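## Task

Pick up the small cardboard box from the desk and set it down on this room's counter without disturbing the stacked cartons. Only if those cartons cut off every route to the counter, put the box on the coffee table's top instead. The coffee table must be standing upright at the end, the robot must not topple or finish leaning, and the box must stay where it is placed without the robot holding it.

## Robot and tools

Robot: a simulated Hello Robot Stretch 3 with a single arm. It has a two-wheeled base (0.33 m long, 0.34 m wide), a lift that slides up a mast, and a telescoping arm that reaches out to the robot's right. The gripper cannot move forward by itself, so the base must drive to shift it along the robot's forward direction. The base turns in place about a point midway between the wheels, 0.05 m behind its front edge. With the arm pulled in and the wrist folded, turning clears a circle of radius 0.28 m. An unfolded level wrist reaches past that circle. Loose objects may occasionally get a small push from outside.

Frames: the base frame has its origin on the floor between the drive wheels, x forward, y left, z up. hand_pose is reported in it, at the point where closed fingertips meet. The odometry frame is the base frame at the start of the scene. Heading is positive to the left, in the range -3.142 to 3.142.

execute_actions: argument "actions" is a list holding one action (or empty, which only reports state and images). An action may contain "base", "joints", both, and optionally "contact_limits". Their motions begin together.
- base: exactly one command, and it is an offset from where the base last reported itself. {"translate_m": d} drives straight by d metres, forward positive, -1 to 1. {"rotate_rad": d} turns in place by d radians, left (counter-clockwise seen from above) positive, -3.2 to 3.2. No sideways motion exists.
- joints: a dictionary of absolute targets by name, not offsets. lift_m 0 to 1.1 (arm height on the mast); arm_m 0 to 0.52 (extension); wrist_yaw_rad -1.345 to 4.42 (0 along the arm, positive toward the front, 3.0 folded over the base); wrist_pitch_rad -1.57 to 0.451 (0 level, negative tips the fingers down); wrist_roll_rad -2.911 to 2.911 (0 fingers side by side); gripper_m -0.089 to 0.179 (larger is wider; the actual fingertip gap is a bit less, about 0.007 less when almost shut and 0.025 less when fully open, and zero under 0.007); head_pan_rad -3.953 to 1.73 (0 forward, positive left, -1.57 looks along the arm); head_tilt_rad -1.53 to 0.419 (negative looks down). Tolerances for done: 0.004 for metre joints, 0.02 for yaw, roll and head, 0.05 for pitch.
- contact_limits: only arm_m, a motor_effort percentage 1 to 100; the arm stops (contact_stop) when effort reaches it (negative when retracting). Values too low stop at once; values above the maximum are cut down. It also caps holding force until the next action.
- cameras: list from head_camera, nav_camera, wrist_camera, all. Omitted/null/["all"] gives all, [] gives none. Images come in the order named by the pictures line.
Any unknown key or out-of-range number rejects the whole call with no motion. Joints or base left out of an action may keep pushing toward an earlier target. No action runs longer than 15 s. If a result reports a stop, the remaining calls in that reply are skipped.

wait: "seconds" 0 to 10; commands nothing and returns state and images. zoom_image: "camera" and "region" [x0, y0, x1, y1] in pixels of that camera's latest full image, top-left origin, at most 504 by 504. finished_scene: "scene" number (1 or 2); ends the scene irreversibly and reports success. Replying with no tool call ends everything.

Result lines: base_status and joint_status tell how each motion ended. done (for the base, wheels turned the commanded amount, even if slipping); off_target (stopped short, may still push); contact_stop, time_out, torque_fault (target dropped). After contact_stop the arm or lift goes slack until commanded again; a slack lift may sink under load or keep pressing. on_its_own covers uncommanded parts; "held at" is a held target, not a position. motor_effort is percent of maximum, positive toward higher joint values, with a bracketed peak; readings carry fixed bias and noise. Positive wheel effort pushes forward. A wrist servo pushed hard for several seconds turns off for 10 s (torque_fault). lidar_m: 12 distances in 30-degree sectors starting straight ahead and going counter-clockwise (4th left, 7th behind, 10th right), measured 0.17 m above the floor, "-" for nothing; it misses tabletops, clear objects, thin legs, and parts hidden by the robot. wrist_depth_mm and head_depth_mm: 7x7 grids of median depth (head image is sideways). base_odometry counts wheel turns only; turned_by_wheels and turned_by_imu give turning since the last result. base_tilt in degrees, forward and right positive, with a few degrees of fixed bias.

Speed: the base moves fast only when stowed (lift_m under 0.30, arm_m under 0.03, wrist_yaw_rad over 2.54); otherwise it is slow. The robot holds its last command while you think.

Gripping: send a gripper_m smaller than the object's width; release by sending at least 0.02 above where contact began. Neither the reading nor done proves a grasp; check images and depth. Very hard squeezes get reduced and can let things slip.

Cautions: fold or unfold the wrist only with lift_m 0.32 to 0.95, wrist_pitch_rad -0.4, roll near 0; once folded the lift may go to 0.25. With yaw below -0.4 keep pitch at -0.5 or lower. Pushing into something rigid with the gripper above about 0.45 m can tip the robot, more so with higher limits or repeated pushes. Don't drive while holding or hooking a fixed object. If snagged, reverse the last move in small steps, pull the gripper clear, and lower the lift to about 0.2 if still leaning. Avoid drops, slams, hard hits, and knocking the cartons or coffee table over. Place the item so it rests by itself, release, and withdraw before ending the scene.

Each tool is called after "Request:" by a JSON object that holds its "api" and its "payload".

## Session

Request:
{"api": "execute_actions", "payload": {"actions": [{"joints": {"head_pan_rad": 0.0, "head_tilt_rad": -0.4}}], "cameras": ["nav_camera"]}}

Request:
{"api": "execute_actions", "payload": {"actions": [{"joints": {"head_pan_rad": -2.1}}], "cameras": ["nav_camera"]}}

Request:
{"api": "execute_actions", "payload": {"actions": [{"joints": {"head_pan_rad": -3.9}}], "cameras": ["nav_camera"]}}

Scene clock: 0.80 s.
base_odometry: x=+0.000 y=+0.000 heading=+0.000 (m, m, rad; odometry frame)
turned_by_wheels: +0.000 (rad since the last result)
turned_by_imu: +0.000 (rad since the last result)
base_tilt: forward=+0.2 right=-1.9 (deg)
lidar_m: 1.80 1.43 1.30 1.05 1.04 1.11 0.75 0.75 0.87 1.20 2.74 2.02
head_depth_mm: 2041 2248 2519 2352 2161 1674 1356 / 1911 2130 2312 2005 2180 1667 1348 / 1821 2003 2154 1686 2102 1653 1343 / 1746 1902 2025 1553 2157 1639 1343 / 1678 1817 1936 1520 2140 1641 1335 / 1596 1722 1853 1412 2125 1630 1325 / 1538 1658 1764 1318 2027 1622 1321
base_status: not commanded
joint_positions: lift_m=+0.353 arm_m=+0.002 wrist_yaw_rad=+3.112 wrist_pitch_rad=-0.499 wrist_roll_rad=+0.002 gripper_m=+0.037 head_pan_rad=+0.007 head_tilt_rad=-0.395
joint_status: all done
motor_effort: left_wheel=-1(1) right_wheel=+0(0) lift_m=+32(32) arm_m=-1(0) wrist_yaw_rad=+0(1) wrist_pitch_rad=+4(4) wrist_roll_rad=+1(1) gripper_m=+0(1) head_pan_rad=-3(3) head_tilt_rad=-2(15) (%)
hand_pose: x=-0.0149 y=+0.0665 z=+0.3476 quat_wxyz=(+0.185, +0.688, +0.164, +0.682) (m; base frame)
wrist_depth_mm: 789 842 - - - - - / 825 901 - - - - - / 876 973 - - - 991 981 / 842 822 796 784 785 769 763 / 681 671 669 649 667 638 628 / 568 565 559 564 - 543 532 / 493 503 - - 463 468 462
pictures: nav_camera (sideways: a quarter turn counterclockwise sets it upright)
camera_calibration (this result's frames):
nav_camera: T_world_to_cam=[[0.347307, 0.0109786, 0.937687, -1.18407], [0.0575756, -0.998295, -0.00963699, 0.0673169], [0.935982, 0.0573349, -0.347347, 0.398648], [0, 0, 0, 1]] pos_world=[0.0342339, 0.0573452, 1.24941]
Images, in order (width x height): nav_camera 672x504.

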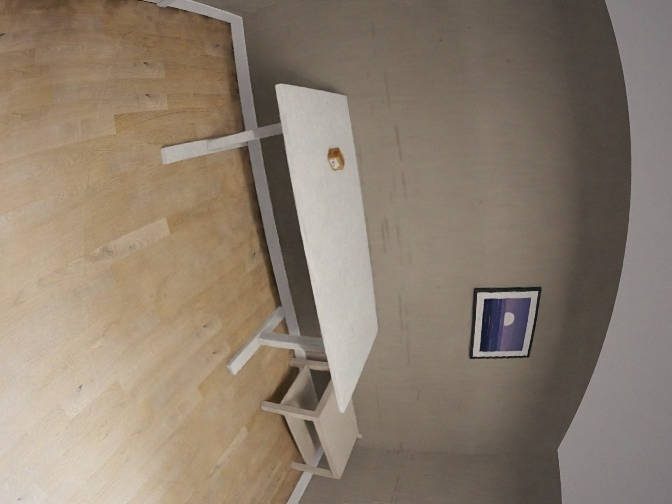

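Scene clock: 2.37 s.
base_odometry: x=+0.000 y=+0.000 heading=+0.000 (m, m, rad; odometry frame)
turned_by_wheels: +0.000 (rad since the last result)
turned_by_imu: +0.000 (rad since the last result)
base_tilt: forward=+0.2 right=-1.8 (deg)
lidar_m: 1.80 1.43 1.30 1.05 1.04 1.11 0.76 0.74 0.86 1.20 2.74 2.02
head_depth_mm: 862 1063 1108 854 852 881 998 / 883 1066 1144 914 900 953 1275 / 758 865 974 1033 961 1083 1264 / 727 787 861 945 1049 1192 1271 / 825 926 968 1603 1248 1410 1324 / 1336 962 1022 1729 1380 1449 1326 / 1410 1055 1126 1702 1508 1572 1320
base_status: not commanded
joint_positions: lift_m=+0.353 arm_m=+0.002 wrist_yaw_rad=+3.112 wrist_pitch_rad=-0.499 wrist_roll_rad=+0.002 gripper_m=+0.037 head_pan_rad=-2.093 head_tilt_rad=-0.395
joint_status: all done
motor_effort: left_wheel=-1(1) right_wheel=+0(0) lift_m=+32(32) arm_m=+0(1) wrist_yaw_rad=+0(0) wrist_pitch_rad=+4(4) wrist_roll_rad=+1(1) gripper_m=+0(0) head_pan_rad=-4(31) head_tilt_rad=-2(1) (%)
hand_pose: x=-0.0149 y=+0.0665 z=+0.3476 quat_wxyz=(+0.185, +0.688, +0.164, +0.682) (m; base frame)
wrist_depth_mm: 789 845 - - - - - / 845 911 - - - - - / 899 959 - - - - 966 / 832 836 797 802 783 773 759 / 686 680 663 654 665 633 638 / 571 568 561 560 - 543 533 / 493 504 - - 458 470 461
pictures: nav_camera (sideways: a quarter turn counterclockwise sets it upright)
camera_calibration (this result's frames):
nav_camera: T_world_to_cam=[[-0.165959, -0.305654, 0.937568, -1.18079], [-0.890893, 0.45411, -0.00965437, 0.0731252], [-0.422808, -0.836875, -0.347669, 0.407355], [0, 0, 0, 1]] pos_world=[0.0414173, -0.0532133, 1.2494]
Images, in order (width x height): nav_camera 672x504.

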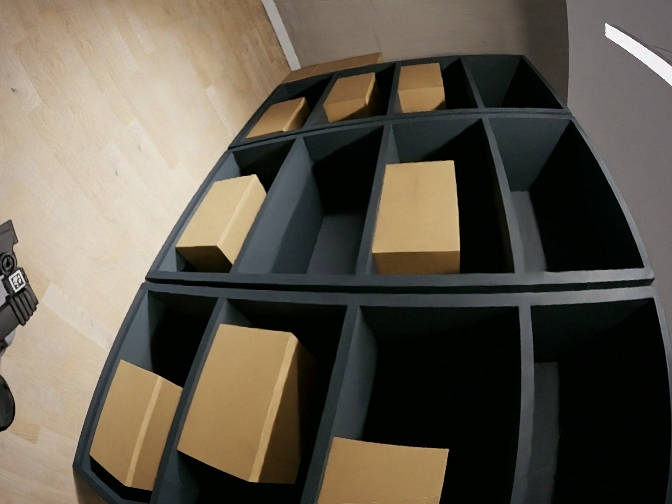

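Scene clock: 3.80 s.
base_odometry: x=+0.000 y=+0.000 heading=+0.000 (m, m, rad; odometry frame)
turned_by_wheels: +0.000 (rad since the last result)
turned_by_imu: +0.000 (rad since the last result)
base_tilt: forward=+0.0 right=-1.9 (deg)
lidar_m: 1.81 1.43 1.30 1.05 1.04 1.11 0.75 0.74 0.87 1.20 2.74 2.02
head_depth_mm: - - - - - - - / 855 - - - - - - / 883 948 1023 1122 1240 1384 - / 915 989 1076 1177 1297 1445 1339 / 952 1031 1125 1233 1367 1507 1329 / 993 1075 1178 1304 1449 1586 1329 / 1033 1126 1244 1375 1540 1620 1317
base_status: not commanded
joint_positions: lift_m=+0.353 arm_m=+0.002 wrist_yaw_rad=+3.112 wrist_pitch_rad=-0.499 wrist_roll_rad=+0.002 gripper_m=+0.037 head_pan_rad=-3.893 head_tilt_rad=-0.395
joint_status: all done
motor_effort: left_wheel=+0(1) right_wheel=+0(0) lift_m=+32(32) arm_m=-1(0) wrist_yaw_rad=+0(1) wrist_pitch_rad=+4(4) wrist_roll_rad=+1(1) gripper_m=+0(1) head_pan_rad=-3(32) head_tilt_rad=-3(1) (%)
hand_pose: x=-0.0149 y=+0.0665 z=+0.3476 quat_wxyz=(+0.185, +0.688, +0.164, +0.682) (m; base frame)
wrist_depth_mm: 791 830 - - - - - / 842 918 - - - - - / 878 954 - - - 983 956 / 847 814 792 784 777 768 766 / 685 684 662 656 671 633 634 / 577 571 559 563 - 538 536 / 492 503 - - 461 471 464
pictures: nav_camera (sideways: a quarter turn counterclockwise sets it upright)
camera_calibration (this result's frames):
nav_camera: T_world_to_cam=[[-0.259988, 0.231097, 0.93755, -1.18019], [0.644649, 0.764418, -0.00965693, 0.0637617], [-0.718912, 0.60188, -0.347716, 0.409223], [0, 0, 0, 1]] pos_world=[-0.0537439, -0.0223052, 1.2494]
Images, in order (width x height): nav_camera 672x504.

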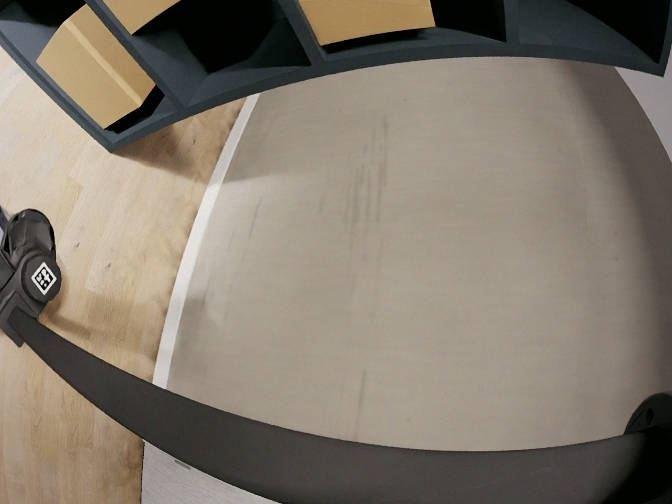

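Request:
{"api": "execute_actions", "payload": {"actions": [{"base": {"rotate_rad": 0.38}, "joints": {"wrist_pitch_rad": -0.4, "lift_m": 0.92}}], "cameras": []}}

Request:
{"api": "execute_actions", "payload": {"actions": [{"base": {"translate_m": 0.7}}], "cameras": []}}

Request:
{"api": "execute_actions", "payload": {"actions": [{"base": {"rotate_rad": 1.57}, "joints": {"wrist_yaw_rad": 0.0, "gripper_m": 0.17, "head_pan_rad": -1.57, "head_tilt_rad": -0.6}}], "cameras": ["head_camera", "wrist_camera"]}}

Scene clock: 32.50 s.
base_odometry: x=+0.000 y=+0.000 heading=+0.380 (m, m, rad; odometry frame)
turned_by_wheels: +0.380 (rad since the last result)
turned_by_imu: +0.382 (rad since the last result)
base_tilt: forward=+0.2 right=-1.8 (deg)
lidar_m: 1.43 1.49 1.06 1.03 1.06 0.78 0.74 0.87 1.04 2.56 2.02 1.81
head_depth_mm: - - - - - - - / 1013 - - - - - - / 1079 1154 1245 1354 1469 - - / 1180 1269 1374 1487 - - - / 1305 1411 1536 1649 - - - / 1446 1581 1753 1897 - - - / 1629 1748 1869 827 - - -
base_status: done
joint_positions: lift_m=+0.920 arm_m=+0.002 wrist_yaw_rad=+3.112 wrist_pitch_rad=-0.422 wrist_roll_rad=+0.002 gripper_m=+0.037 head_pan_rad=-3.893 head_tilt_rad=-0.395
joint_status: all done
motor_effort: left_wheel=-3(6) right_wheel=+3(5) lift_m=+37(38) arm_m=+0(0) wrist_yaw_rad=+0(0) wrist_pitch_rad=+6(7) wrist_roll_rad=+1(1) gripper_m=+0(1) head_pan_rad=-3(4) head_tilt_rad=-2(1) (%)
hand_pose: x=-0.0146 y=+0.0770 z=+0.9316 quat_wxyz=(+0.159, +0.694, +0.138, +0.689) (m; base frame)
wrist_depth_mm: 942 959 - 948 968 943 966 / - - - - - - - / - - - - - - - / - - - - - - - / - - - - - - - / - - - - - - - / - - - - - - -
pictures: none
No camera images: the call's "cameras" was empty. Leave "cameras" out to get every camera's image.

Scene clock: 40.73 s.
base_odometry: x=+0.650 y=+0.260 heading=+0.380 (m, m, rad; odometry frame)
turned_by_wheels: +0.000 (rad since the last result)
turned_by_imu: +0.001 (rad since the last result)
base_tilt: forward=+0.1 right=-1.8 (deg)
lidar_m: 0.74 0.75 1.08 1.03 1.06 1.45 1.44 1.50 1.99 2.72 1.30 1.24
head_depth_mm: - - - - - - - / 1037 - - - - - - / 1101 1175 1272 1386 1509 - - / 1201 1298 1400 1514 - - - / 1330 1447 1569 1683 - - - / 1467 1620 1795 1945 - - - / 1662 1845 2067 2313 - - -
base_status: done
joint_positions: lift_m=+0.920 arm_m=+0.002 wrist_yaw_rad=+3.112 wrist_pitch_rad=-0.422 wrist_roll_rad=+0.002 gripper_m=+0.037 head_pan_rad=-3.893 head_tilt_rad=-0.395
joint_status: not commanded
motor_effort: left_wheel=-3(4) right_wheel=+2(7) lift_m=+36(37) arm_m=-1(1) wrist_yaw_rad=+0(0) wrist_pitch_rad=+6(6) wrist_roll_rad=+1(1) gripper_m=+1(0) head_pan_rad=-2(2) head_tilt_rad=-2(3) (%)
hand_pose: x=-0.0146 y=+0.0770 z=+0.9316 quat_wxyz=(+0.159, +0.694, +0.138, +0.689) (m; base frame)
wrist_depth_mm: 950 955 - 942 950 978 - / - - - - - - - / - - - - - - - / - - - - - - - / - - - - - - - / - - - - - - - / - - - - - - -
pictures: none
No camera images: the call's "cameras" was empty. Leave "cameras" out to get every camera's image.

Scene clock: 44.17 s.
base_odometry: x=+0.650 y=+0.260 heading=+1.950 (m, m, rad; odometry frame)
turned_by_wheels: +1.570 (rad since the last result)
turned_by_imu: +1.574 (rad since the last result)
base_tilt: forward=+0.2 right=-1.8 (deg)
lidar_m: 1.03 1.06 1.46 1.44 1.51 2.00 2.72 1.30 1.24 0.74 0.75 1.08
head_depth_mm: 1005 1126 1234 988 798 - - / 999 1118 1219 980 817 - - / 991 1109 1208 970 787 - - / 986 1106 1202 928 821 - - / 977 1095 1196 950 773 663 1192 / 972 1086 1187 948 771 650 1164 / 966 1075 1199 939 742 646 1178
base_status: done
joint_positions: lift_m=+0.920 arm_m=+0.002 wrist_yaw_rad=+0.002 wrist_pitch_rad=-0.422 wrist_roll_rad=+0.002 gripper_m=+0.170 head_pan_rad=-1.577 head_tilt_rad=-0.593
joint_status: all done
motor_effort: left_wheel=-2(7) right_wheel=+2(7) lift_m=+37(37) arm_m=-1(0) wrist_yaw_rad=-2(3) wrist_pitch_rad=+6(6) wrist_roll_rad=+1(1) gripper_m=+0(84) head_pan_rad=+3(33) head_tilt_rad=-1(17) (%)
hand_pose: x=-0.0211 y=-0.3708 z=+0.9316 quat_wxyz=(+0.691, +0.149, -0.692, -0.148) (m; base frame)
wrist_depth_mm: 841 843 823 831 834 839 830 / 924 897 915 903 914 900 906 / - 999 943 855 836 812 791 / - - 641 569 618 602 599 / - 557 501 495 491 500 478 / - - 413 404 402 402 396 / - 344 353 349 346 342 -
pictures: head_camera (sideways: a quarter turn clockwise sets it upright), wrist_camera
camera_calibration (this result's frames):
head_camera: T_world_to_cam=[[-0.0151603, 0.594546, -0.803919, 1.06537], [0.998246, -0.0370228, -0.0462055, 0.0566224], [-0.0572346, -0.803209, -0.592942, 0.732096], [0, 0, 0, 1]] pos_world=[0.00152941, -0.0432888, 1.29318]
wrist_camera: T_world_to_cam=[[-0.998705, -0.0385019, -0.033259, 0.00277855], [0.00776118, 0.530763, -0.847485, 1.02858], [0.0502824, -0.846645, -0.529776, 0.338944], [0, 0, 0, 1]] pos_world=[-0.022251, -0.25886, 1.05136]
Images, in order (width x height): head_camera 896x504, wrist_camera 644x364.

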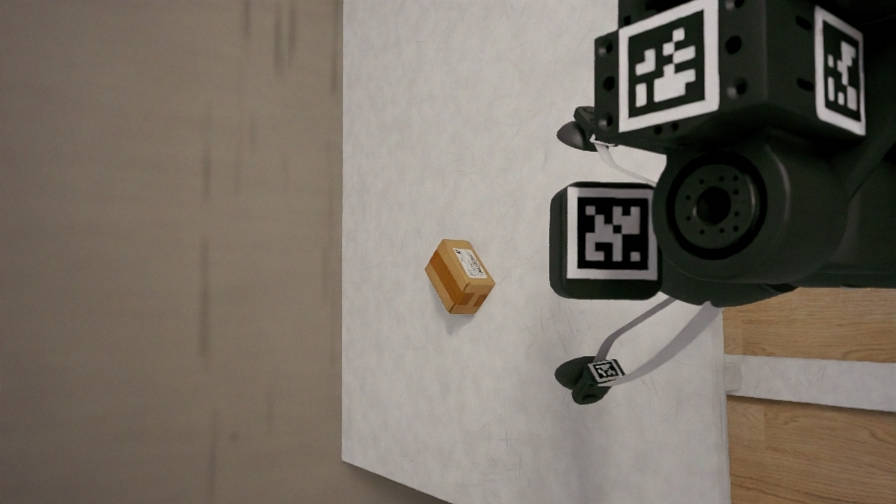

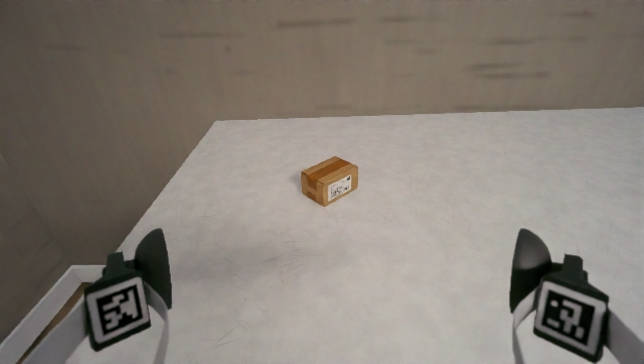

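Aligned. Lower and extend.

Request:
{"api": "execute_actions", "payload": {"actions": [{"joints": {"lift_m": 0.755, "arm_m": 0.26}}], "cameras": ["wrist_camera"]}}

Scene clock: 52.13 s.
base_odometry: x=+0.650 y=+0.260 heading=+1.950 (m, m, rad; odometry frame)
turned_by_wheels: +0.000 (rad since the last result)
turned_by_imu: +0.001 (rad since the last result)
base_tilt: forward=+0.1 right=-1.9 (deg)
lidar_m: 1.03 1.06 1.46 1.44 1.51 2.00 2.72 1.30 1.24 0.74 0.75 1.08
head_depth_mm: 1004 1125 1232 989 774 686 1235 / 996 1116 1223 979 793 - - / 991 1108 1212 1006 - 680 1208 / 984 1102 1203 997 - 675 1197 / 979 1091 1198 949 733 655 1192 / 972 1089 1183 944 747 650 1165 / 967 1081 1198 940 743 646 1181
base_status: not commanded
joint_positions: lift_m=+0.755 arm_m=+0.260 wrist_yaw_rad=+0.001 wrist_pitch_rad=-0.421 wrist_roll_rad=+0.002 gripper_m=+0.170 head_pan_rad=-1.577 head_tilt_rad=-0.593
joint_status: all done
motor_effort: left_wheel=-2(2) right_wheel=+3(3) lift_m=+27(31) arm_m=+3(3) wrist_yaw_rad=-1(2) wrist_pitch_rad=+6(6) wrist_roll_rad=+1(1) gripper_m=+0(0) head_pan_rad=+3(1) head_tilt_rad=-2(2) (%)
hand_pose: x=-0.0213 y=-0.6286 z=+0.7671 quat_wxyz=(+0.691, +0.148, -0.692, -0.148) (m; base frame)
wrist_depth_mm: 612 605 605 606 609 604 607 / 657 657 636 644 641 626 590 / 710 447 436 419 413 408 395 / 326 322 314 244 304 301 297 / 256 259 250 247 244 248 237 / 211 - 207 204 202 199 198 / 185 172 176 174 173 171 -
pictures: wrist_camera
camera_calibration (this result's frames):
wrist_camera: T_world_to_cam=[[-0.998738, -0.0376346, -0.0332462, -0.0122798], [0.00822841, 0.530461, -0.847669, 1.02591], [0.0495375, -0.846873, -0.529482, 0.0331786], [0, 0, 0, 1]] pos_world=[-0.0223495, -0.516571, 0.886793]
Images, in order (width x height): wrist_camera 644x364.

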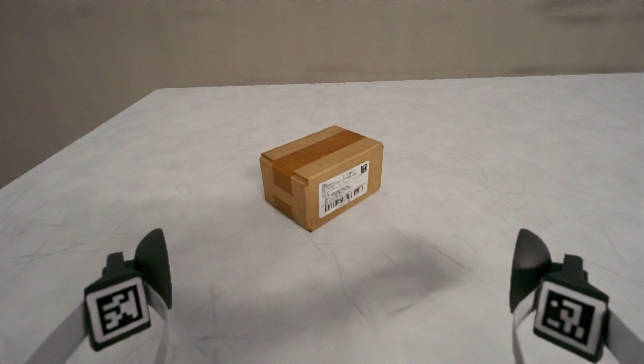

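Request:
{"api": "execute_actions", "payload": {"actions": [{"joints": {"arm_m": 0.385}}], "cameras": ["wrist_camera"]}}

Scene clock: 59.23 s.
base_odometry: x=+0.650 y=+0.260 heading=+1.950 (m, m, rad; odometry frame)
turned_by_wheels: +0.000 (rad since the last result)
turned_by_imu: +0.001 (rad since the last result)
base_tilt: forward=+0.2 right=-2.0 (deg)
lidar_m: 1.03 1.07 1.46 1.44 1.51 1.99 2.72 1.30 1.24 0.74 0.75 1.08
head_depth_mm: 1001 1126 1238 986 773 669 1244 / 995 1117 1219 979 793 - - / 990 1107 1207 - 748 680 1202 / 984 1095 1201 - 737 676 1199 / 977 1093 1193 948 753 654 1192 / 972 1089 1184 943 747 651 1159 / 965 1079 1197 940 742 646 1180
base_status: not commanded
joint_positions: lift_m=+0.755 arm_m=+0.385 wrist_yaw_rad=+0.001 wrist_pitch_rad=-0.421 wrist_roll_rad=+0.002 gripper_m=+0.170 head_pan_rad=-1.577 head_tilt_rad=-0.593
joint_status: all done
motor_effort: left_wheel=-2(3) right_wheel=+3(2) lift_m=+27(27) arm_m=+3(2) wrist_yaw_rad=-1(1) wrist_pitch_rad=+6(6) wrist_roll_rad=+0(0) gripper_m=+0(1) head_pan_rad=+2(3) head_tilt_rad=-3(2) (%)
hand_pose: x=-0.0213 y=-0.7536 z=+0.7671 quat_wxyz=(+0.691, +0.148, -0.692, -0.148) (m; base frame)
wrist_depth_mm: 495 495 496 498 496 492 492 / 543 536 530 539 538 524 526 / 580 441 432 424 413 406 398 / 328 322 318 311 305 302 295 / 255 258 248 171 242 248 237 / 210 - 149 142 189 199 198 / 185 172 165 130 171 170 -
pictures: wrist_camera
camera_calibration (this result's frames):
wrist_camera: T_world_to_cam=[[-0.998739, -0.0376129, -0.0332457, -0.0169732], [0.00824034, 0.530447, -0.847678, 1.09222], [0.0495187, -0.846883, -0.529468, -0.072702], [0, 0, 0, 1]] pos_world=[-0.022352, -0.641575, 0.886795]
Images, in order (width x height): wrist_camera 644x364.

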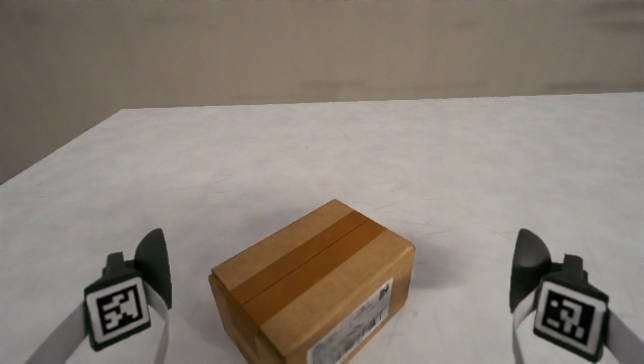

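Request:
{"api": "execute_actions", "payload": {"actions": [{"joints": {"gripper_m": 0.02}}], "cameras": ["wrist_camera"]}}

Scene clock: 64.83 s.
base_odometry: x=+0.650 y=+0.260 heading=+1.950 (m, m, rad; odometry frame)
turned_by_wheels: +0.000 (rad since the last result)
turned_by_imu: +0.001 (rad since the last result)
base_tilt: forward=+0.1 right=-1.9 (deg)
lidar_m: 1.03 1.06 1.46 1.44 1.51 2.00 2.72 1.30 1.24 0.74 0.75 1.08
head_depth_mm: 1001 1125 1234 991 771 669 1245 / 996 1121 1228 982 794 - - / 991 1106 1213 - 749 677 1204 / 984 1103 1201 - 737 674 1194 / 977 1092 1196 954 751 654 1198 / 972 1086 1186 947 748 649 1161 / 964 1077 1197 937 742 645 1184
base_status: not commanded
joint_positions: lift_m=+0.755 arm_m=+0.385 wrist_yaw_rad=+0.001 wrist_pitch_rad=-0.418 wrist_roll_rad=+0.002 gripper_m=+0.021 head_pan_rad=-1.577 head_tilt_rad=-0.593
joint_status: all done
motor_effort: left_wheel=-2(3) right_wheel=+2(2) lift_m=+27(27) arm_m=+3(3) wrist_yaw_rad=+0(1) wrist_pitch_rad=+5(6) wrist_roll_rad=+1(1) gripper_m=-16(89) head_pan_rad=+4(3) head_tilt_rad=-1(3) (%)
hand_pose: x=-0.0213 y=-0.7540 z=+0.7678 quat_wxyz=(+0.691, +0.147, -0.692, -0.147) (m; base frame)
wrist_depth_mm: 504 494 497 487 494 499 489 / 538 535 541 542 534 523 522 / 579 450 438 426 418 411 400 / 327 326 319 313 308 303 298 / 256 254 260 173 229 241 237 / 211 210 216 155 146 200 198 / 179 179 172 169 167 171 170
pictures: wrist_camera
camera_calibration (this result's frames):
wrist_camera: T_world_to_cam=[[-0.998742, -0.0376303, -0.033138, -0.0170789], [0.00829002, 0.527873, -0.849283, 1.0923], [0.0494514, -0.84849, -0.526897, -0.075856], [0, 0, 0, 1]] pos_world=[-0.0223614, -0.641599, 0.887135]
Images, in order (width x height): wrist_camera 644x364.

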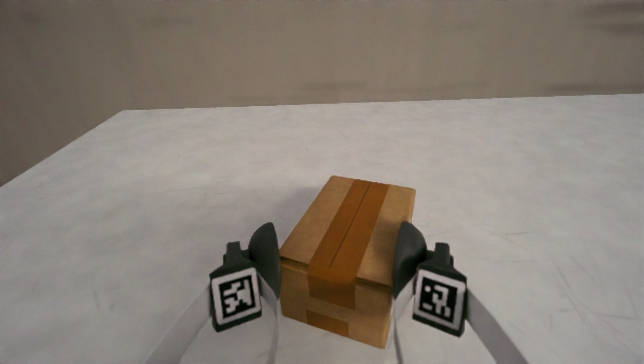

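Request:
{"api": "execute_actions", "payload": {"actions": [{"joints": {"lift_m": 0.85}}], "cameras": []}}

Request:
{"api": "execute_actions", "payload": {"actions": [{"joints": {"arm_m": 0.0, "head_pan_rad": 1.2, "head_tilt_rad": -0.4}}], "cameras": ["wrist_camera", "nav_camera"]}}

Scene clock: 84.23 s.
base_odometry: x=+0.650 y=+0.260 heading=+1.950 (m, m, rad; odometry frame)
turned_by_wheels: +0.000 (rad since the last result)
turned_by_imu: +0.001 (rad since the last result)
base_tilt: forward=+0.1 right=-1.7 (deg)
lidar_m: 1.03 1.06 1.45 1.44 1.51 2.00 2.72 1.30 1.24 0.74 0.75 1.08
head_depth_mm: 1005 1124 1232 988 813 - - / 996 1119 1222 - - 1323 1210 / 990 1109 1209 898 761 679 1207 / 985 1103 1202 896 757 676 1199 / 979 1093 1195 952 754 654 1194 / 972 1087 1185 947 749 651 1159 / 964 1078 1198 934 745 646 1177
base_status: not commanded
joint_positions: lift_m=+0.850 arm_m=+0.385 wrist_yaw_rad=+0.001 wrist_pitch_rad=-0.423 wrist_roll_rad=+0.002 gripper_m=+0.021 head_pan_rad=-1.577 head_tilt_rad=-0.593
joint_status: all done
motor_effort: left_wheel=-2(3) right_wheel=+2(2) lift_m=+38(38) arm_m=+2(2) wrist_yaw_rad=-1(1) wrist_pitch_rad=+7(7) wrist_roll_rad=+0(1) gripper_m=-16(16) head_pan_rad=+3(3) head_tilt_rad=-3(2) (%)
hand_pose: x=-0.0213 y=-0.7533 z=+0.8612 quat_wxyz=(+0.691, +0.149, -0.692, -0.149) (m; base frame)
wrist_depth_mm: 491 501 490 491 494 496 490 / 542 537 535 539 540 540 537 / 589 587 584 579 577 577 571 / 651 500 493 483 481 470 466 / 689 394 406 174 357 377 368 / 330 327 334 154 145 315 309 / 281 277 269 258 259 267 265
pictures: none
No camera images: the call's "cameras" was empty. Leave "cameras" out to get every camera's image.

Scene clock: 88.27 s.
base_odometry: x=+0.650 y=+0.260 heading=+1.950 (m, m, rad; odometry frame)
turned_by_wheels: +0.000 (rad since the last result)
turned_by_imu: +0.000 (rad since the last result)
base_tilt: forward=+0.1 right=-1.9 (deg)
lidar_m: 1.03 1.06 1.46 1.44 1.51 2.00 2.73 1.30 1.24 0.74 0.75 1.08
head_depth_mm: 1277 1332 1393 1452 1531 1554 1339 / 1466 1535 1625 1707 1801 1649 1334 / 1731 1835 1930 2057 2046 1629 1331 / 2084 2227 2387 2558 2106 1628 1323 / 2653 2871 3138 2929 2017 1620 1326 / 1290 1329 1481 1699 1761 1615 1311 / 1508 1273 1787 1787 1660 1601 1311
base_status: not commanded
joint_positions: lift_m=+0.850 arm_m=+0.002 wrist_yaw_rad=+0.001 wrist_pitch_rad=-0.424 wrist_roll_rad=+0.002 gripper_m=+0.021 head_pan_rad=+1.193 head_tilt_rad=-0.409
joint_status: all done
joint sent to its limit — the command would take arm_m past its lower limit, so that joint was sent only as far as its limit.
motor_effort: left_wheel=-2(3) right_wheel=+2(2) lift_m=+37(37) arm_m=-4(3) wrist_yaw_rad=-1(1) wrist_pitch_rad=+7(7) wrist_roll_rad=+1(1) gripper_m=-16(17) head_pan_rad=+3(33) head_tilt_rad=+3(13) (%)
hand_pose: x=-0.0213 y=-0.3709 z=+0.8611 quat_wxyz=(+0.691, +0.149, -0.692, -0.149) (m; base frame)
wrist_depth_mm: 848 838 833 826 842 829 849 / 909 920 907 885 885 859 893 / - 980 686 665 644 637 622 / - 539 497 491 483 475 468 / - 398 407 174 358 379 374 / 337 328 340 155 145 315 310 / 280 279 269 259 262 270 266
pictures: nav_camera (sideways: a quarter turn counterclockwise sets it upright), wrist_camera
camera_calibration (this result's frames):
nav_camera: T_world_to_cam=[[0.125032, 0.338127, 0.932758, -1.17628], [0.946822, -0.321591, -0.0103401, 0.0628077], [0.29647, 0.884449, -0.360355, 0.419477], [0, 0, 0, 1]] pos_world=[-0.0367571, 0.0469246, 1.249]
wrist_camera: T_world_to_cam=[[-0.998743, -0.0374177, -0.0333397, 0.000674245], [0.00829781, 0.532604, -0.846324, 0.968562], [0.0494243, -0.845537, -0.531624, 0.303512], [0, 0, 0, 1]] pos_world=[-0.0223644, -0.259204, 0.981094]
Images, in order (width x height): nav_camera 672x504, wrist_camera 644x364.

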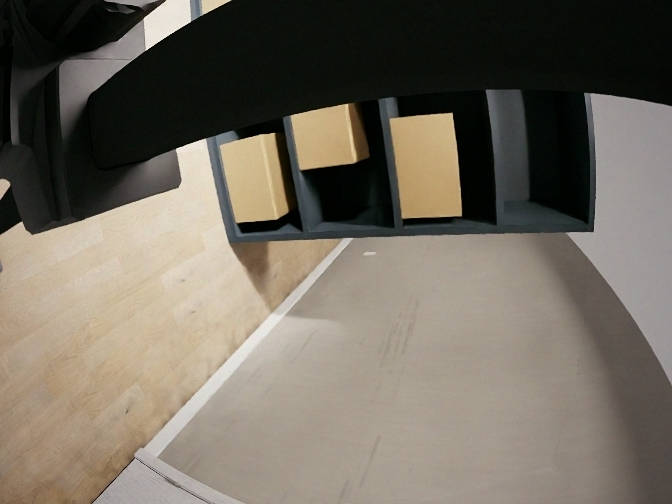

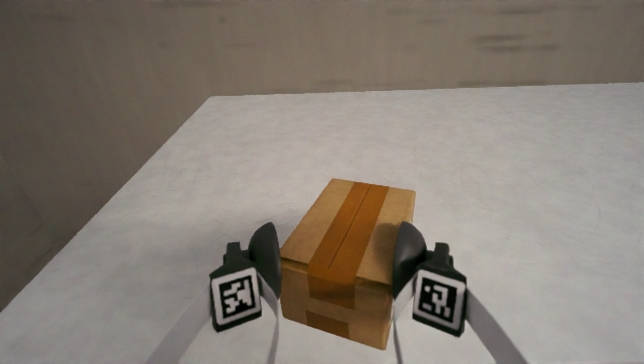

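Request:
{"api": "execute_actions", "payload": {"actions": [{"base": {"translate_m": 0.72}, "joints": {"wrist_yaw_rad": 2.9}}], "cameras": []}}

Request:
{"api": "execute_actions", "payload": {"actions": [{"base": {"rotate_rad": 1.57}, "joints": {"lift_m": 0.28, "head_pan_rad": 0.0, "head_tilt_rad": -0.6}}], "cameras": ["nav_camera"]}}

Scene clock: 104.60 s.
base_odometry: x=+0.384 y=+0.928 heading=+1.950 (m, m, rad; odometry frame)
turned_by_wheels: +0.000 (rad since the last result)
turned_by_imu: +0.002 (rad since the last result)
base_tilt: forward=+0.1 right=-1.8 (deg)
lidar_m: 0.31 0.32 0.43 1.18 1.52 2.04 3.18 1.70 0.89 1.17 0.46 0.33
head_depth_mm: 342 356 376 398 423 447 469 / 437 458 481 462 481 515 558 / 512 541 573 612 652 700 756 / 620 662 711 768 832 915 1017 / 781 852 932 1035 1162 1320 1287 / 1061 1191 1358 1577 1844 1609 1312 / 1648 1991 2518 2649 2061 1601 1313
base_status: done
joint_positions: lift_m=+0.850 arm_m=+0.002 wrist_yaw_rad=+2.898 wrist_pitch_rad=-0.424 wrist_roll_rad=+0.002 gripper_m=+0.021 head_pan_rad=+1.193 head_tilt_rad=-0.409
joint_status: all done
motor_effort: left_wheel=-2(4) right_wheel=+2(6) lift_m=+37(37) arm_m=-4(4) wrist_yaw_rad=+2(4) wrist_pitch_rad=+7(7) wrist_roll_rad=+1(1) gripper_m=-17(16) head_pan_rad=+3(2) head_tilt_rad=+3(3) (%)
hand_pose: x=+0.0327 y=+0.0698 z=+0.8611 quat_wxyz=(+0.232, +0.705, +0.064, +0.668) (m; base frame)
wrist_depth_mm: - - - - 609 365 279 / - - - - 636 385 284 / - - - - 661 395 293 / - - - - 584 411 297 / - - - 175 521 424 306 / - - - 154 146 437 312 / - - - 957 689 429 323
pictures: none
No camera images: the call's "cameras" was empty. Leave "cameras" out to get every camera's image.

Scene clock: 110.60 s.
base_odometry: x=+0.384 y=+0.928 heading=-2.764 (m, m, rad; odometry frame)
turned_by_wheels: +1.570 (rad since the last result)
turned_by_imu: +1.574 (rad since the last result)
base_tilt: forward=+0.1 right=-1.9 (deg)
lidar_m: 1.19 1.52 2.04 2.37 1.69 0.89 1.16 0.46 0.33 0.31 0.33 0.43
head_depth_mm: 825 823 819 818 815 814 765 / 1152 1152 1148 1143 1131 1126 1118 / 1921 1899 1881 1874 1651 1414 1204 / 3098 3420 2988 2167 1707 1416 1200 / 3074 3482 2965 2152 1707 1409 1196 / 2962 3292 1810 1930 1690 1399 1186 / 1226 1724 1776 1752 1676 1390 1179
base_status: done
joint_positions: lift_m=+0.280 arm_m=+0.002 wrist_yaw_rad=+2.898 wrist_pitch_rad=-0.424 wrist_roll_rad=+0.002 gripper_m=+0.021 head_pan_rad=+0.007 head_tilt_rad=-0.592
joint_status: all done
motor_effort: left_wheel=-2(7) right_wheel=+3(6) lift_m=+29(34) arm_m=-2(3) wrist_yaw_rad=+2(2) wrist_pitch_rad=+7(7) wrist_roll_rad=+0(1) gripper_m=-16(16) head_pan_rad=-3(34) head_tilt_rad=-1(12) (%)
hand_pose: x=+0.0327 y=+0.0698 z=+0.2915 quat_wxyz=(+0.232, +0.705, +0.064, +0.668) (m; base frame)
wrist_depth_mm: - - - - - - - / - - - - - - - / - - - - - - 975 / 816 - 792 762 757 743 738 / 609 - 649 174 558 599 586 / 527 509 - 155 145 497 491 / 454 - - 168 416 423 423
pictures: nav_camera (sideways: a quarter turn counterclockwise sets it upright)
camera_calibration (this result's frames):
nav_camera: T_world_to_cam=[[0.524779, 0.012252, 0.851151, -1.07226], [0.054743, -0.998312, -0.0193815, 0.0800167], [0.849477, 0.0567655, -0.524564, 0.62978], [0, 0, 0, 1]] pos_world=[0.0233377, 0.0572694, 1.24457]
Images, in order (width x height): nav_camera 672x504.

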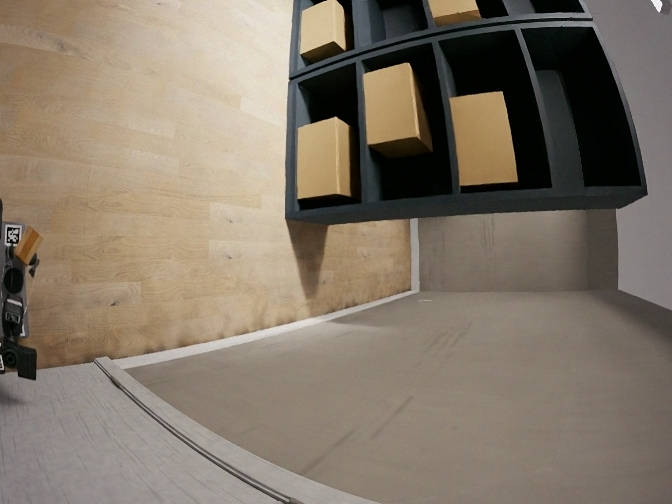

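Request:
{"api": "execute_actions", "payload": {"actions": [{"base": {"translate_m": 1.0}}], "cameras": []}}

Request:
{"api": "execute_actions", "payload": {"actions": [{"base": {"translate_m": 0.6}}], "cameras": []}}

Scene clock: 131.67 s.
base_odometry: x=-0.546 y=+0.560 heading=-2.764 (m, m, rad; odometry frame)
turned_by_wheels: +0.000 (rad since the last result)
turned_by_imu: +0.002 (rad since the last result)
base_tilt: forward=+0.2 right=-1.8 (deg)
lidar_m: 1.11 0.54 0.65 1.67 2.51 1.80 1.25 0.45 0.32 0.31 0.32 0.43
head_depth_mm: 768 766 764 761 760 755 753 / 1075 1072 1067 1055 1058 1049 1042 / 1794 1770 1767 1742 1620 1385 1204 / 2226 2469 2710 2191 1710 1414 1194 / 2205 2480 2702 2147 1700 1407 1193 / 2197 2471 2683 2146 1685 1390 1183 / 2182 2455 2620 2053 1153 1162 1134
base_status: done
joint_positions: lift_m=+0.280 arm_m=+0.002 wrist_yaw_rad=+2.899 wrist_pitch_rad=-0.424 wrist_roll_rad=+0.002 gripper_m=+0.021 head_pan_rad=+0.007 head_tilt_rad=-0.593
joint_status: not commanded
motor_effort: left_wheel=-3(7) right_wheel=+2(8) lift_m=+28(28) arm_m=-3(3) wrist_yaw_rad=+1(2) wrist_pitch_rad=+7(7) wrist_roll_rad=+1(1) gripper_m=-17(16) head_pan_rad=-3(3) head_tilt_rad=-2(2) (%)
hand_pose: x=+0.0326 y=+0.0698 z=+0.2915 quat_wxyz=(+0.232, +0.705, +0.064, +0.668) (m; base frame)
wrist_depth_mm: - - - - - 619 416 / - - - - 889 576 449 / - - - - 888 612 496 / 815 - 773 763 760 607 565 / 633 - 638 174 567 582 588 / 520 520 - 154 145 493 488 / 455 - - 167 414 420 421
pictures: none
No camera images: the call's "cameras" was empty. Leave "cameras" out to get every camera's image.

Scene clock: 135.23 s.
base_odometry: x=-1.103 y=+0.338 heading=-2.764 (m, m, rad; odometry frame)
turned_by_wheels: +0.000 (rad since the last result)
turned_by_imu: +0.001 (rad since the last result)
base_tilt: forward=+0.2 right=-1.8 (deg)
lidar_m: 1.07 1.65 0.34 0.33 0.34 2.89 1.26 0.43 0.31 0.30 0.31 0.41
head_depth_mm: 737 735 732 732 726 722 719 / 1027 1022 1023 1017 1012 1002 997 / 1652 1713 1688 1673 1583 1379 1202 / 1688 1895 2160 2183 1716 1405 1199 / 1684 1883 2130 2162 1702 1400 1200 / 1674 1875 2123 2132 1698 1395 1191 / 1673 1862 2106 2122 1677 1390 1182
base_status: done
joint_positions: lift_m=+0.280 arm_m=+0.002 wrist_yaw_rad=+2.899 wrist_pitch_rad=-0.424 wrist_roll_rad=+0.002 gripper_m=+0.021 head_pan_rad=+0.007 head_tilt_rad=-0.594
joint_status: not commanded
motor_effort: left_wheel=-2(7) right_wheel=+2(8) lift_m=+28(28) arm_m=-3(3) wrist_yaw_rad=+2(1) wrist_pitch_rad=+7(7) wrist_roll_rad=+0(1) gripper_m=-15(16) head_pan_rad=-2(5) head_tilt_rad=-1(2) (%)
hand_pose: x=+0.0326 y=+0.0698 z=+0.2915 quat_wxyz=(+0.232, +0.705, +0.064, +0.668) (m; base frame)
wrist_depth_mm: - 303 318 343 361 - - / - 329 345 370 394 - - / - - 376 403 434 993 980 / 819 - 407 433 472 746 739 / 637 - 444 174 519 603 579 / 527 517 - 155 146 494 485 / 462 - - 167 418 422 420
pictures: none
No camera images: the call's "cameras" was empty. Leave "cameras" out to get every camera's image.

Request:
{"api": "execute_actions", "payload": {"actions": [{"base": {"translate_m": 0.6}, "joints": {"head_pan_rad": 1.0}}], "cameras": ["nav_camera"]}}

Scene clock: 143.03 s.
base_odometry: x=-1.661 y=+0.117 heading=-2.764 (m, m, rad; odometry frame)
turned_by_wheels: +0.000 (rad since the last result)
turned_by_imu: +0.001 (rad since the last result)
base_tilt: forward=+0.0 right=-1.8 (deg)
lidar_m: 1.02 1.22 1.18 1.27 0.45 0.47 1.21 0.41 0.30 0.28 0.29 0.40
head_depth_mm: 1437 1458 1525 1771 1745 1438 1213 / 1585 1437 1362 1624 1735 1419 1213 / 1772 1411 1246 1436 1668 1419 1208 / 2014 1388 1412 1606 1704 1411 1199 / 2271 1533 1693 1975 1694 1397 1190 / 2585 1782 2101 2132 1698 1391 1192 / 2933 2251 2631 2119 1668 1383 1185
base_status: done
joint_positions: lift_m=+0.280 arm_m=+0.002 wrist_yaw_rad=+2.899 wrist_pitch_rad=-0.424 wrist_roll_rad=+0.002 gripper_m=+0.021 head_pan_rad=+0.993 head_tilt_rad=-0.594
joint_status: all done
motor_effort: left_wheel=-3(7) right_wheel=+2(9) lift_m=+28(28) arm_m=-3(3) wrist_yaw_rad=+1(2) wrist_pitch_rad=+7(7) wrist_roll_rad=+1(1) gripper_m=-16(15) head_pan_rad=+3(32) head_tilt_rad=-2(2) (%)
hand_pose: x=+0.0326 y=+0.0698 z=+0.2915 quat_wxyz=(+0.232, +0.705, +0.064, +0.668) (m; base frame)
wrist_depth_mm: - - - - - 998 - / - - - - - - - / 446 - - - - - 991 / 455 - 784 774 757 760 725 / 450 - 652 174 564 591 586 / 450 516 - 155 146 493 491 / 453 - - 167 414 420 421
pictures: nav_camera (sideways: a quarter turn counterclockwise sets it upright)
camera_calibration (this result's frames):
nav_camera: T_world_to_cam=[[0.280199, 0.445211, 0.850456, -1.06987], [0.862501, -0.505682, -0.0194445, 0.0751713], [0.421404, 0.738968, -0.525686, 0.633851], [0, 0, 0, 1]] pos_world=[-0.0321671, 0.0459334, 1.24454]
Images, in order (width x height): nav_camera 672x504.

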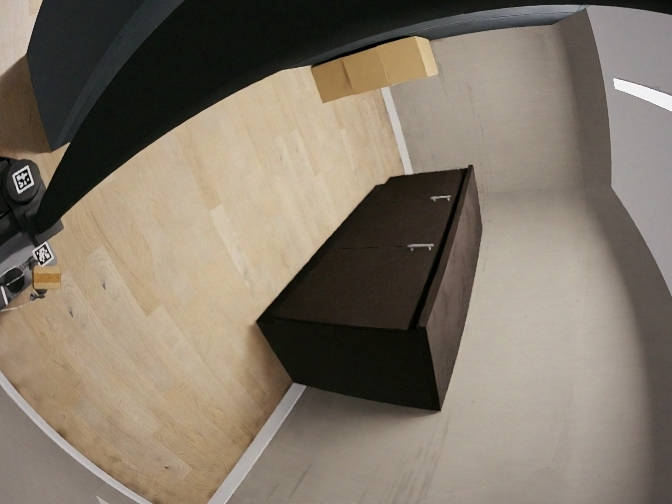

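Request:
{"api": "execute_actions", "payload": {"actions": [{"base": {"translate_m": 0.2}}], "cameras": []}}

Request:
{"api": "execute_actions", "payload": {"actions": [{"base": {"rotate_rad": 1.57}}], "cameras": []}}

Request:
{"api": "execute_actions", "payload": {"actions": [{"base": {"translate_m": 1.0}, "joints": {"head_pan_rad": -1.57}}], "cameras": []}}

Request:
{"api": "execute_actions", "payload": {"actions": [{"joints": {"lift_m": 0.94}}], "cameras": ["nav_camera"]}}

Scene clock: 153.97 s.
base_odometry: x=-1.847 y=+0.043 heading=-2.764 (m, m, rad; odometry frame)
turned_by_wheels: +0.000 (rad since the last result)
turned_by_imu: +0.001 (rad since the last result)
base_tilt: forward=+0.1 right=-1.8 (deg)
lidar_m: 1.01 1.22 1.05 2.11 0.73 0.61 1.20 0.41 0.29 0.28 0.29 0.39
head_depth_mm: 1222 1314 1407 1541 1648 1437 1215 / 1353 1378 1360 1630 1727 1425 1210 / 1513 1413 1218 1445 1668 1423 1203 / 1712 1392 1122 1294 1571 1410 1200 / 1985 1366 1257 1464 1639 1406 1192 / 2237 1457 1580 1937 1683 1392 1189 / 2692 1715 2089 2121 1677 1383 1182
base_status: done
joint_positions: lift_m=+0.280 arm_m=+0.002 wrist_yaw_rad=+2.899 wrist_pitch_rad=-0.424 wrist_roll_rad=+0.002 gripper_m=+0.021 head_pan_rad=+0.993 head_tilt_rad=-0.594
joint_status: not commanded
motor_effort: left_wheel=-2(7) right_wheel=+2(8) lift_m=+28(28) arm_m=-2(3) wrist_yaw_rad=+1(1) wrist_pitch_rad=+7(7) wrist_roll_rad=+1(0) gripper_m=-17(15) head_pan_rad=+3(4) head_tilt_rad=-3(2) (%)
hand_pose: x=+0.0325 y=+0.0698 z=+0.2915 quat_wxyz=(+0.232, +0.705, +0.064, +0.668) (m; base frame)
wrist_depth_mm: - - - - - 927 - / - - - - - - - / 736 - - - - - 998 / 738 - 762 765 739 744 730 / 634 - 648 174 565 585 584 / 524 515 - 155 145 492 490 / 463 - - 167 416 422 418
pictures: none
No camera images: the call's "cameras" was empty. Leave "cameras" out to get every camera's image.

Scene clock: 157.43 s.
base_odometry: x=-1.847 y=+0.043 heading=-1.194 (m, m, rad; odometry frame)
turned_by_wheels: +1.570 (rad since the last result)
turned_by_imu: +1.519 (rad since the last result)
base_tilt: forward=+0.0 right=-2.0 (deg)
lidar_m: 1.89 0.76 0.60 1.58 0.44 0.31 0.29 0.30 0.39 0.88 1.24 1.04
head_depth_mm: 676 792 955 1204 1593 1432 1219 / 610 703 831 1012 1293 1422 1208 / 557 634 737 873 1076 1341 1200 / 514 578 661 769 922 1151 1200 / 482 539 610 715 843 1063 1196 / 531 609 713 862 1092 1328 1187 / 631 743 905 1891 1617 1381 1181
base_status: done
joint_positions: lift_m=+0.280 arm_m=+0.002 wrist_yaw_rad=+2.900 wrist_pitch_rad=-0.425 wrist_roll_rad=+0.002 gripper_m=+0.021 head_pan_rad=+0.994 head_tilt_rad=-0.597
joint_status: not commanded
on_its_own: left_wheel is at rest, and its effort (-21) is outside its rest range (-18 to +18)
motor_effort: left_wheel=-21(70) right_wheel=-16(23) lift_m=+29(29) arm_m=-2(3) wrist_yaw_rad=+1(1) wrist_pitch_rad=+7(7) wrist_roll_rad=+1(1) gripper_m=-17(15) head_pan_rad=+3(3) head_tilt_rad=-1(2) (%)
hand_pose: x=+0.0323 y=+0.0699 z=+0.2913 quat_wxyz=(+0.232, +0.704, +0.065, +0.668) (m; base frame)
wrist_depth_mm: - - - - 578 601 654 / - - - - 625 663 725 / 469 - - 967 690 733 822 / 480 - 798 769 714 752 728 / 463 - 633 175 566 595 587 / 437 511 - 155 145 493 489 / 400 - - 167 411 422 421
pictures: none
No camera images: the call's "cameras" was empty. Leave "cameras" out to get every camera's image.

Scene clock: 162.47 s.
base_odometry: x=-1.479 y=-0.887 heading=-1.194 (m, m, rad; odometry frame)
turned_by_wheels: +0.000 (rad since the last result)
turned_by_imu: +0.001 (rad since the last result)
base_tilt: forward=+0.1 right=-1.8 (deg)
lidar_m: 1.36 0.88 0.60 0.57 0.58 0.75 1.29 1.31 1.21 0.55 0.56 0.73
head_depth_mm: 973 1089 1251 1446 1637 1433 1217 / 965 1080 1234 1427 1620 1426 1210 / 955 1075 1191 688 828 1378 1205 / 948 1063 870 665 752 925 1172 / 939 1050 861 657 740 908 1141 / 932 1038 852 652 729 886 1137 / 921 1030 841 646 719 872 1136
base_status: done
joint_positions: lift_m=+0.280 arm_m=+0.002 wrist_yaw_rad=+2.900 wrist_pitch_rad=-0.425 wrist_roll_rad=+0.002 gripper_m=+0.021 head_pan_rad=-1.563 head_tilt_rad=-0.597
joint_status: all done
motor_effort: left_wheel=-1(13) right_wheel=+1(10) lift_m=+29(29) arm_m=-2(2) wrist_yaw_rad=+1(0) wrist_pitch_rad=+7(7) wrist_roll_rad=+1(0) gripper_m=-14(15) head_pan_rad=-2(33) head_tilt_rad=-1(1) (%)
hand_pose: x=+0.0323 y=+0.0699 z=+0.2913 quat_wxyz=(+0.232, +0.704, +0.065, +0.668) (m; base frame)
wrist_depth_mm: - 499 536 565 615 676 735 / - 545 569 620 665 749 814 / 530 - 619 672 742 825 899 / 577 - 684 705 758 745 728 / 608 - 648 174 566 587 586 / 527 518 - 154 145 495 489 / 458 - - 167 413 422 420
pictures: none
No camera images: the call's "cameras" was empty. Leave "cameras" out to get every camera's image.

Scene clock: 169.30 s.
base_odometry: x=-1.479 y=-0.887 heading=-1.194 (m, m, rad; odometry frame)
turned_by_wheels: +0.000 (rad since the last result)
turned_by_imu: +0.001 (rad since the last result)
base_tilt: forward=+0.1 right=-1.9 (deg)
lidar_m: 1.36 0.87 0.60 0.57 0.58 0.75 1.29 1.32 1.21 0.55 0.56 0.73
head_depth_mm: 970 1097 1248 1451 1617 - 1163 / 963 1080 1234 1439 1624 - 1164 / 959 1073 1189 689 784 - - / 949 1062 870 664 736 - - / 941 1051 861 657 722 - 1142 / 932 1038 850 653 726 - 1161 / 921 1027 841 646 718 866 1129
base_status: not commanded
joint_positions: lift_m=+0.940 arm_m=+0.002 wrist_yaw_rad=+2.900 wrist_pitch_rad=-0.425 wrist_roll_rad=+0.002 gripper_m=+0.021 head_pan_rad=-1.563 head_tilt_rad=-0.597
joint_status: all done
motor_effort: left_wheel=-1(1) right_wheel=+1(1) lift_m=+37(39) arm_m=-2(3) wrist_yaw_rad=+0(0) wrist_pitch_rad=+7(7) wrist_roll_rad=+1(1) gripper_m=-16(17) head_pan_rad=-3(3) head_tilt_rad=-1(0) (%)
hand_pose: x=+0.0323 y=+0.0699 z=+0.9510 quat_wxyz=(+0.232, +0.704, +0.065, +0.668) (m; base frame)
wrist_depth_mm: - 494 531 573 612 676 743 / - 539 567 619 680 747 811 / 527 - 618 675 741 830 936 / 574 - 671 714 805 937 - / 627 - 741 174 900 - - / 680 736 - 154 145 - - / 746 816 971 - - - -
pictures: nav_camera (sideways: a quarter turn counterclockwise sets it upright)
camera_calibration (this result's frames):
nav_camera: T_world_to_cam=[[0.0127034, -0.529069, 0.848483, -1.06566], [-0.998269, -0.0554384, -0.0196225, 0.0867538], [0.0574202, -0.846766, -0.528858, 0.640198], [0, 0, 0, 1]] pos_world=[0.0633808, -0.0169018, 1.24447]
Images, in order (width x height): nav_camera 672x504.

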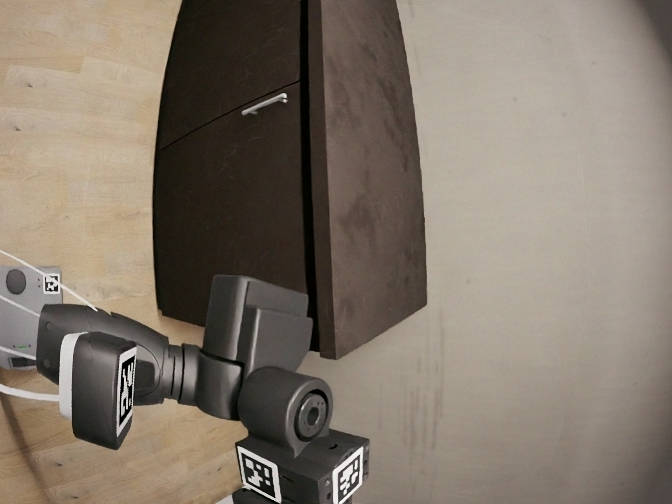

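Near the counter's end; move forward a bit more while unfolding.

Request:
{"api": "execute_actions", "payload": {"actions": [{"base": {"translate_m": 0.3}, "joints": {"wrist_yaw_rad": 0.0}}], "cameras": []}}

Request:
{"api": "execute_actions", "payload": {"actions": [{"joints": {"lift_m": 1.03}}], "cameras": []}}

Request:
{"api": "execute_actions", "payload": {"actions": [{"joints": {"arm_m": 0.42}}], "cameras": ["wrist_camera"]}}

Scene clock: 184.00 s.
base_odometry: x=-1.369 y=-1.166 heading=-1.194 (m, m, rad; odometry frame)
turned_by_wheels: +0.000 (rad since the last result)
turned_by_imu: +0.001 (rad since the last result)
base_tilt: forward=+0.0 right=-1.8 (deg)
lidar_m: 2.19 0.91 0.63 0.59 0.60 0.78 1.59 1.62 0.56 0.53 0.53 0.70
head_depth_mm: 956 1073 903 679 708 - - / 948 1061 889 651 705 - - / 936 1053 879 644 715 - - / 925 1042 869 640 - - - / 920 1029 860 631 715 867 1123 / 909 1017 851 627 697 847 1114 / 903 1006 842 624 688 834 1109
base_status: done
joint_positions: lift_m=+0.940 arm_m=+0.002 wrist_yaw_rad=+0.002 wrist_pitch_rad=-0.425 wrist_roll_rad=+0.002 gripper_m=+0.021 head_pan_rad=-1.563 head_tilt_rad=-0.597
joint_status: all done
motor_effort: left_wheel=-1(4) right_wheel=+1(3) lift_m=+37(37) arm_m=-2(2) wrist_yaw_rad=-2(2) wrist_pitch_rad=+7(7) wrist_roll_rad=+1(1) gripper_m=-15(17) head_pan_rad=-3(3) head_tilt_rad=-1(1) (%)
hand_pose: x=-0.0210 y=-0.3707 z=+0.9510 quat_wxyz=(+0.691, +0.150, -0.691, -0.149) (m; base frame)
wrist_depth_mm: 747 766 783 769 799 809 795 / 708 685 651 631 612 597 868 / 440 428 412 409 395 389 383 / 318 310 309 303 309 312 314 / 343 350 346 174 350 372 373 / 388 391 380 155 145 421 430 / 443 444 472 464 477 492 -
pictures: none
No camera images: the call's "cameras" was empty. Leave "cameras" out to get every camera's image.

Scene clock: 185.67 s.
base_odometry: x=-1.369 y=-1.166 heading=-1.194 (m, m, rad; odometry frame)
turned_by_wheels: +0.000 (rad since the last result)
turned_by_imu: +0.000 (rad since the last result)
base_tilt: forward=+0.3 right=-2.1 (deg)
lidar_m: 2.19 0.91 0.63 0.59 0.60 0.78 1.58 1.62 0.56 0.53 0.54 0.70
head_depth_mm: 952 1059 - - - - - / 948 1061 943 - - - 1185 / 936 1050 957 - - - 1143 / 929 1040 926 - - - 1150 / 920 1028 860 657 710 864 1124 / 913 1017 850 628 696 849 1117 / 902 1004 843 624 685 833 1110
base_status: not commanded
joint_positions: lift_m=+1.030 arm_m=+0.002 wrist_yaw_rad=+0.002 wrist_pitch_rad=-0.425 wrist_roll_rad=+0.002 gripper_m=+0.021 head_pan_rad=-1.563 head_tilt_rad=-0.597
joint_status: all done
motor_effort: left_wheel=-1(1) right_wheel=+1(1) lift_m=+37(38) arm_m=-3(3) wrist_yaw_rad=-1(1) wrist_pitch_rad=+7(7) wrist_roll_rad=+1(0) gripper_m=-16(16) head_pan_rad=-3(4) head_tilt_rad=-1(2) (%)
hand_pose: x=-0.0211 y=-0.3707 z=+1.0410 quat_wxyz=(+0.691, +0.150, -0.691, -0.149) (m; base frame)
wrist_depth_mm: 758 762 758 778 784 809 806 / 824 820 837 822 833 861 864 / 693 663 645 636 623 616 940 / 494 488 476 470 461 455 450 / 389 385 396 174 353 364 367 / 358 361 361 155 145 418 430 / 436 444 463 463 480 485 -
pictures: none
No camera images: the call's "cameras" was empty. Leave "cameras" out to get every camera's image.

Scene clock: 189.93 s.
base_odometry: x=-1.369 y=-1.166 heading=-1.194 (m, m, rad; odometry frame)
turned_by_wheels: +0.000 (rad since the last result)
turned_by_imu: +0.000 (rad since the last result)
base_tilt: forward=+0.1 right=-1.8 (deg)
lidar_m: 2.19 0.91 0.63 0.59 0.60 0.78 1.58 1.61 0.56 0.53 0.53 0.70
head_depth_mm: 942 - 897 680 758 939 1207 / 918 1081 891 650 743 923 1161 / 904 1091 883 644 732 898 1156 / 911 - 830 638 719 883 1143 / 921 1025 860 632 708 866 1122 / 911 1017 848 627 698 848 1113 / 900 1007 841 621 686 833 1109
base_status: not commanded
joint_positions: lift_m=+1.030 arm_m=+0.420 wrist_yaw_rad=+0.001 wrist_pitch_rad=-0.425 wrist_roll_rad=+0.002 gripper_m=+0.021 head_pan_rad=-1.563 head_tilt_rad=-0.597
joint_status: all done
motor_effort: left_wheel=-2(1) right_wheel=+1(1) lift_m=+37(37) arm_m=+2(1) wrist_yaw_rad=+0(2) wrist_pitch_rad=+7(7) wrist_roll_rad=+1(0) gripper_m=-16(17) head_pan_rad=-3(2) head_tilt_rad=-1(1) (%)
hand_pose: x=-0.0213 y=-0.7881 z=+1.0410 quat_wxyz=(+0.691, +0.149, -0.691, -0.149) (m; base frame)
wrist_depth_mm: 390 395 401 402 408 411 420 / 424 428 433 436 444 449 456 / 460 467 472 482 486 494 499 / 488 480 474 466 456 454 536 / 386 379 391 175 343 359 356 / 315 314 323 155 146 300 295 / 267 269 257 248 250 257 254
pictures: wrist_camera
camera_calibration (this result's frames):
wrist_camera: T_world_to_cam=[[-0.998744, -0.0373833, -0.0333622, -0.00889497], [0.00829755, 0.533247, -0.845919, 1.34308], [0.0494135, -0.845133, -0.532267, 0.0473001], [0, 0, 0, 1]] pos_world=[-0.0223653, -0.67655, 1.16101]
Images, in order (width x height): wrist_camera 644x364.

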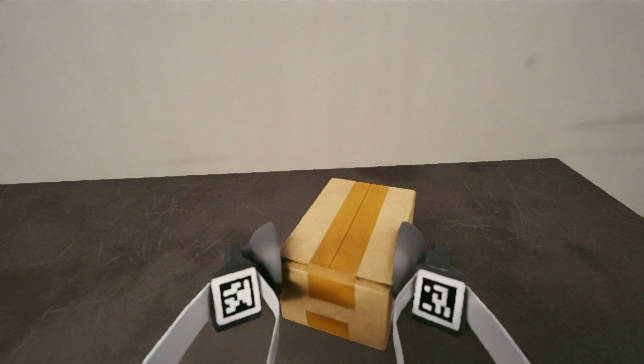

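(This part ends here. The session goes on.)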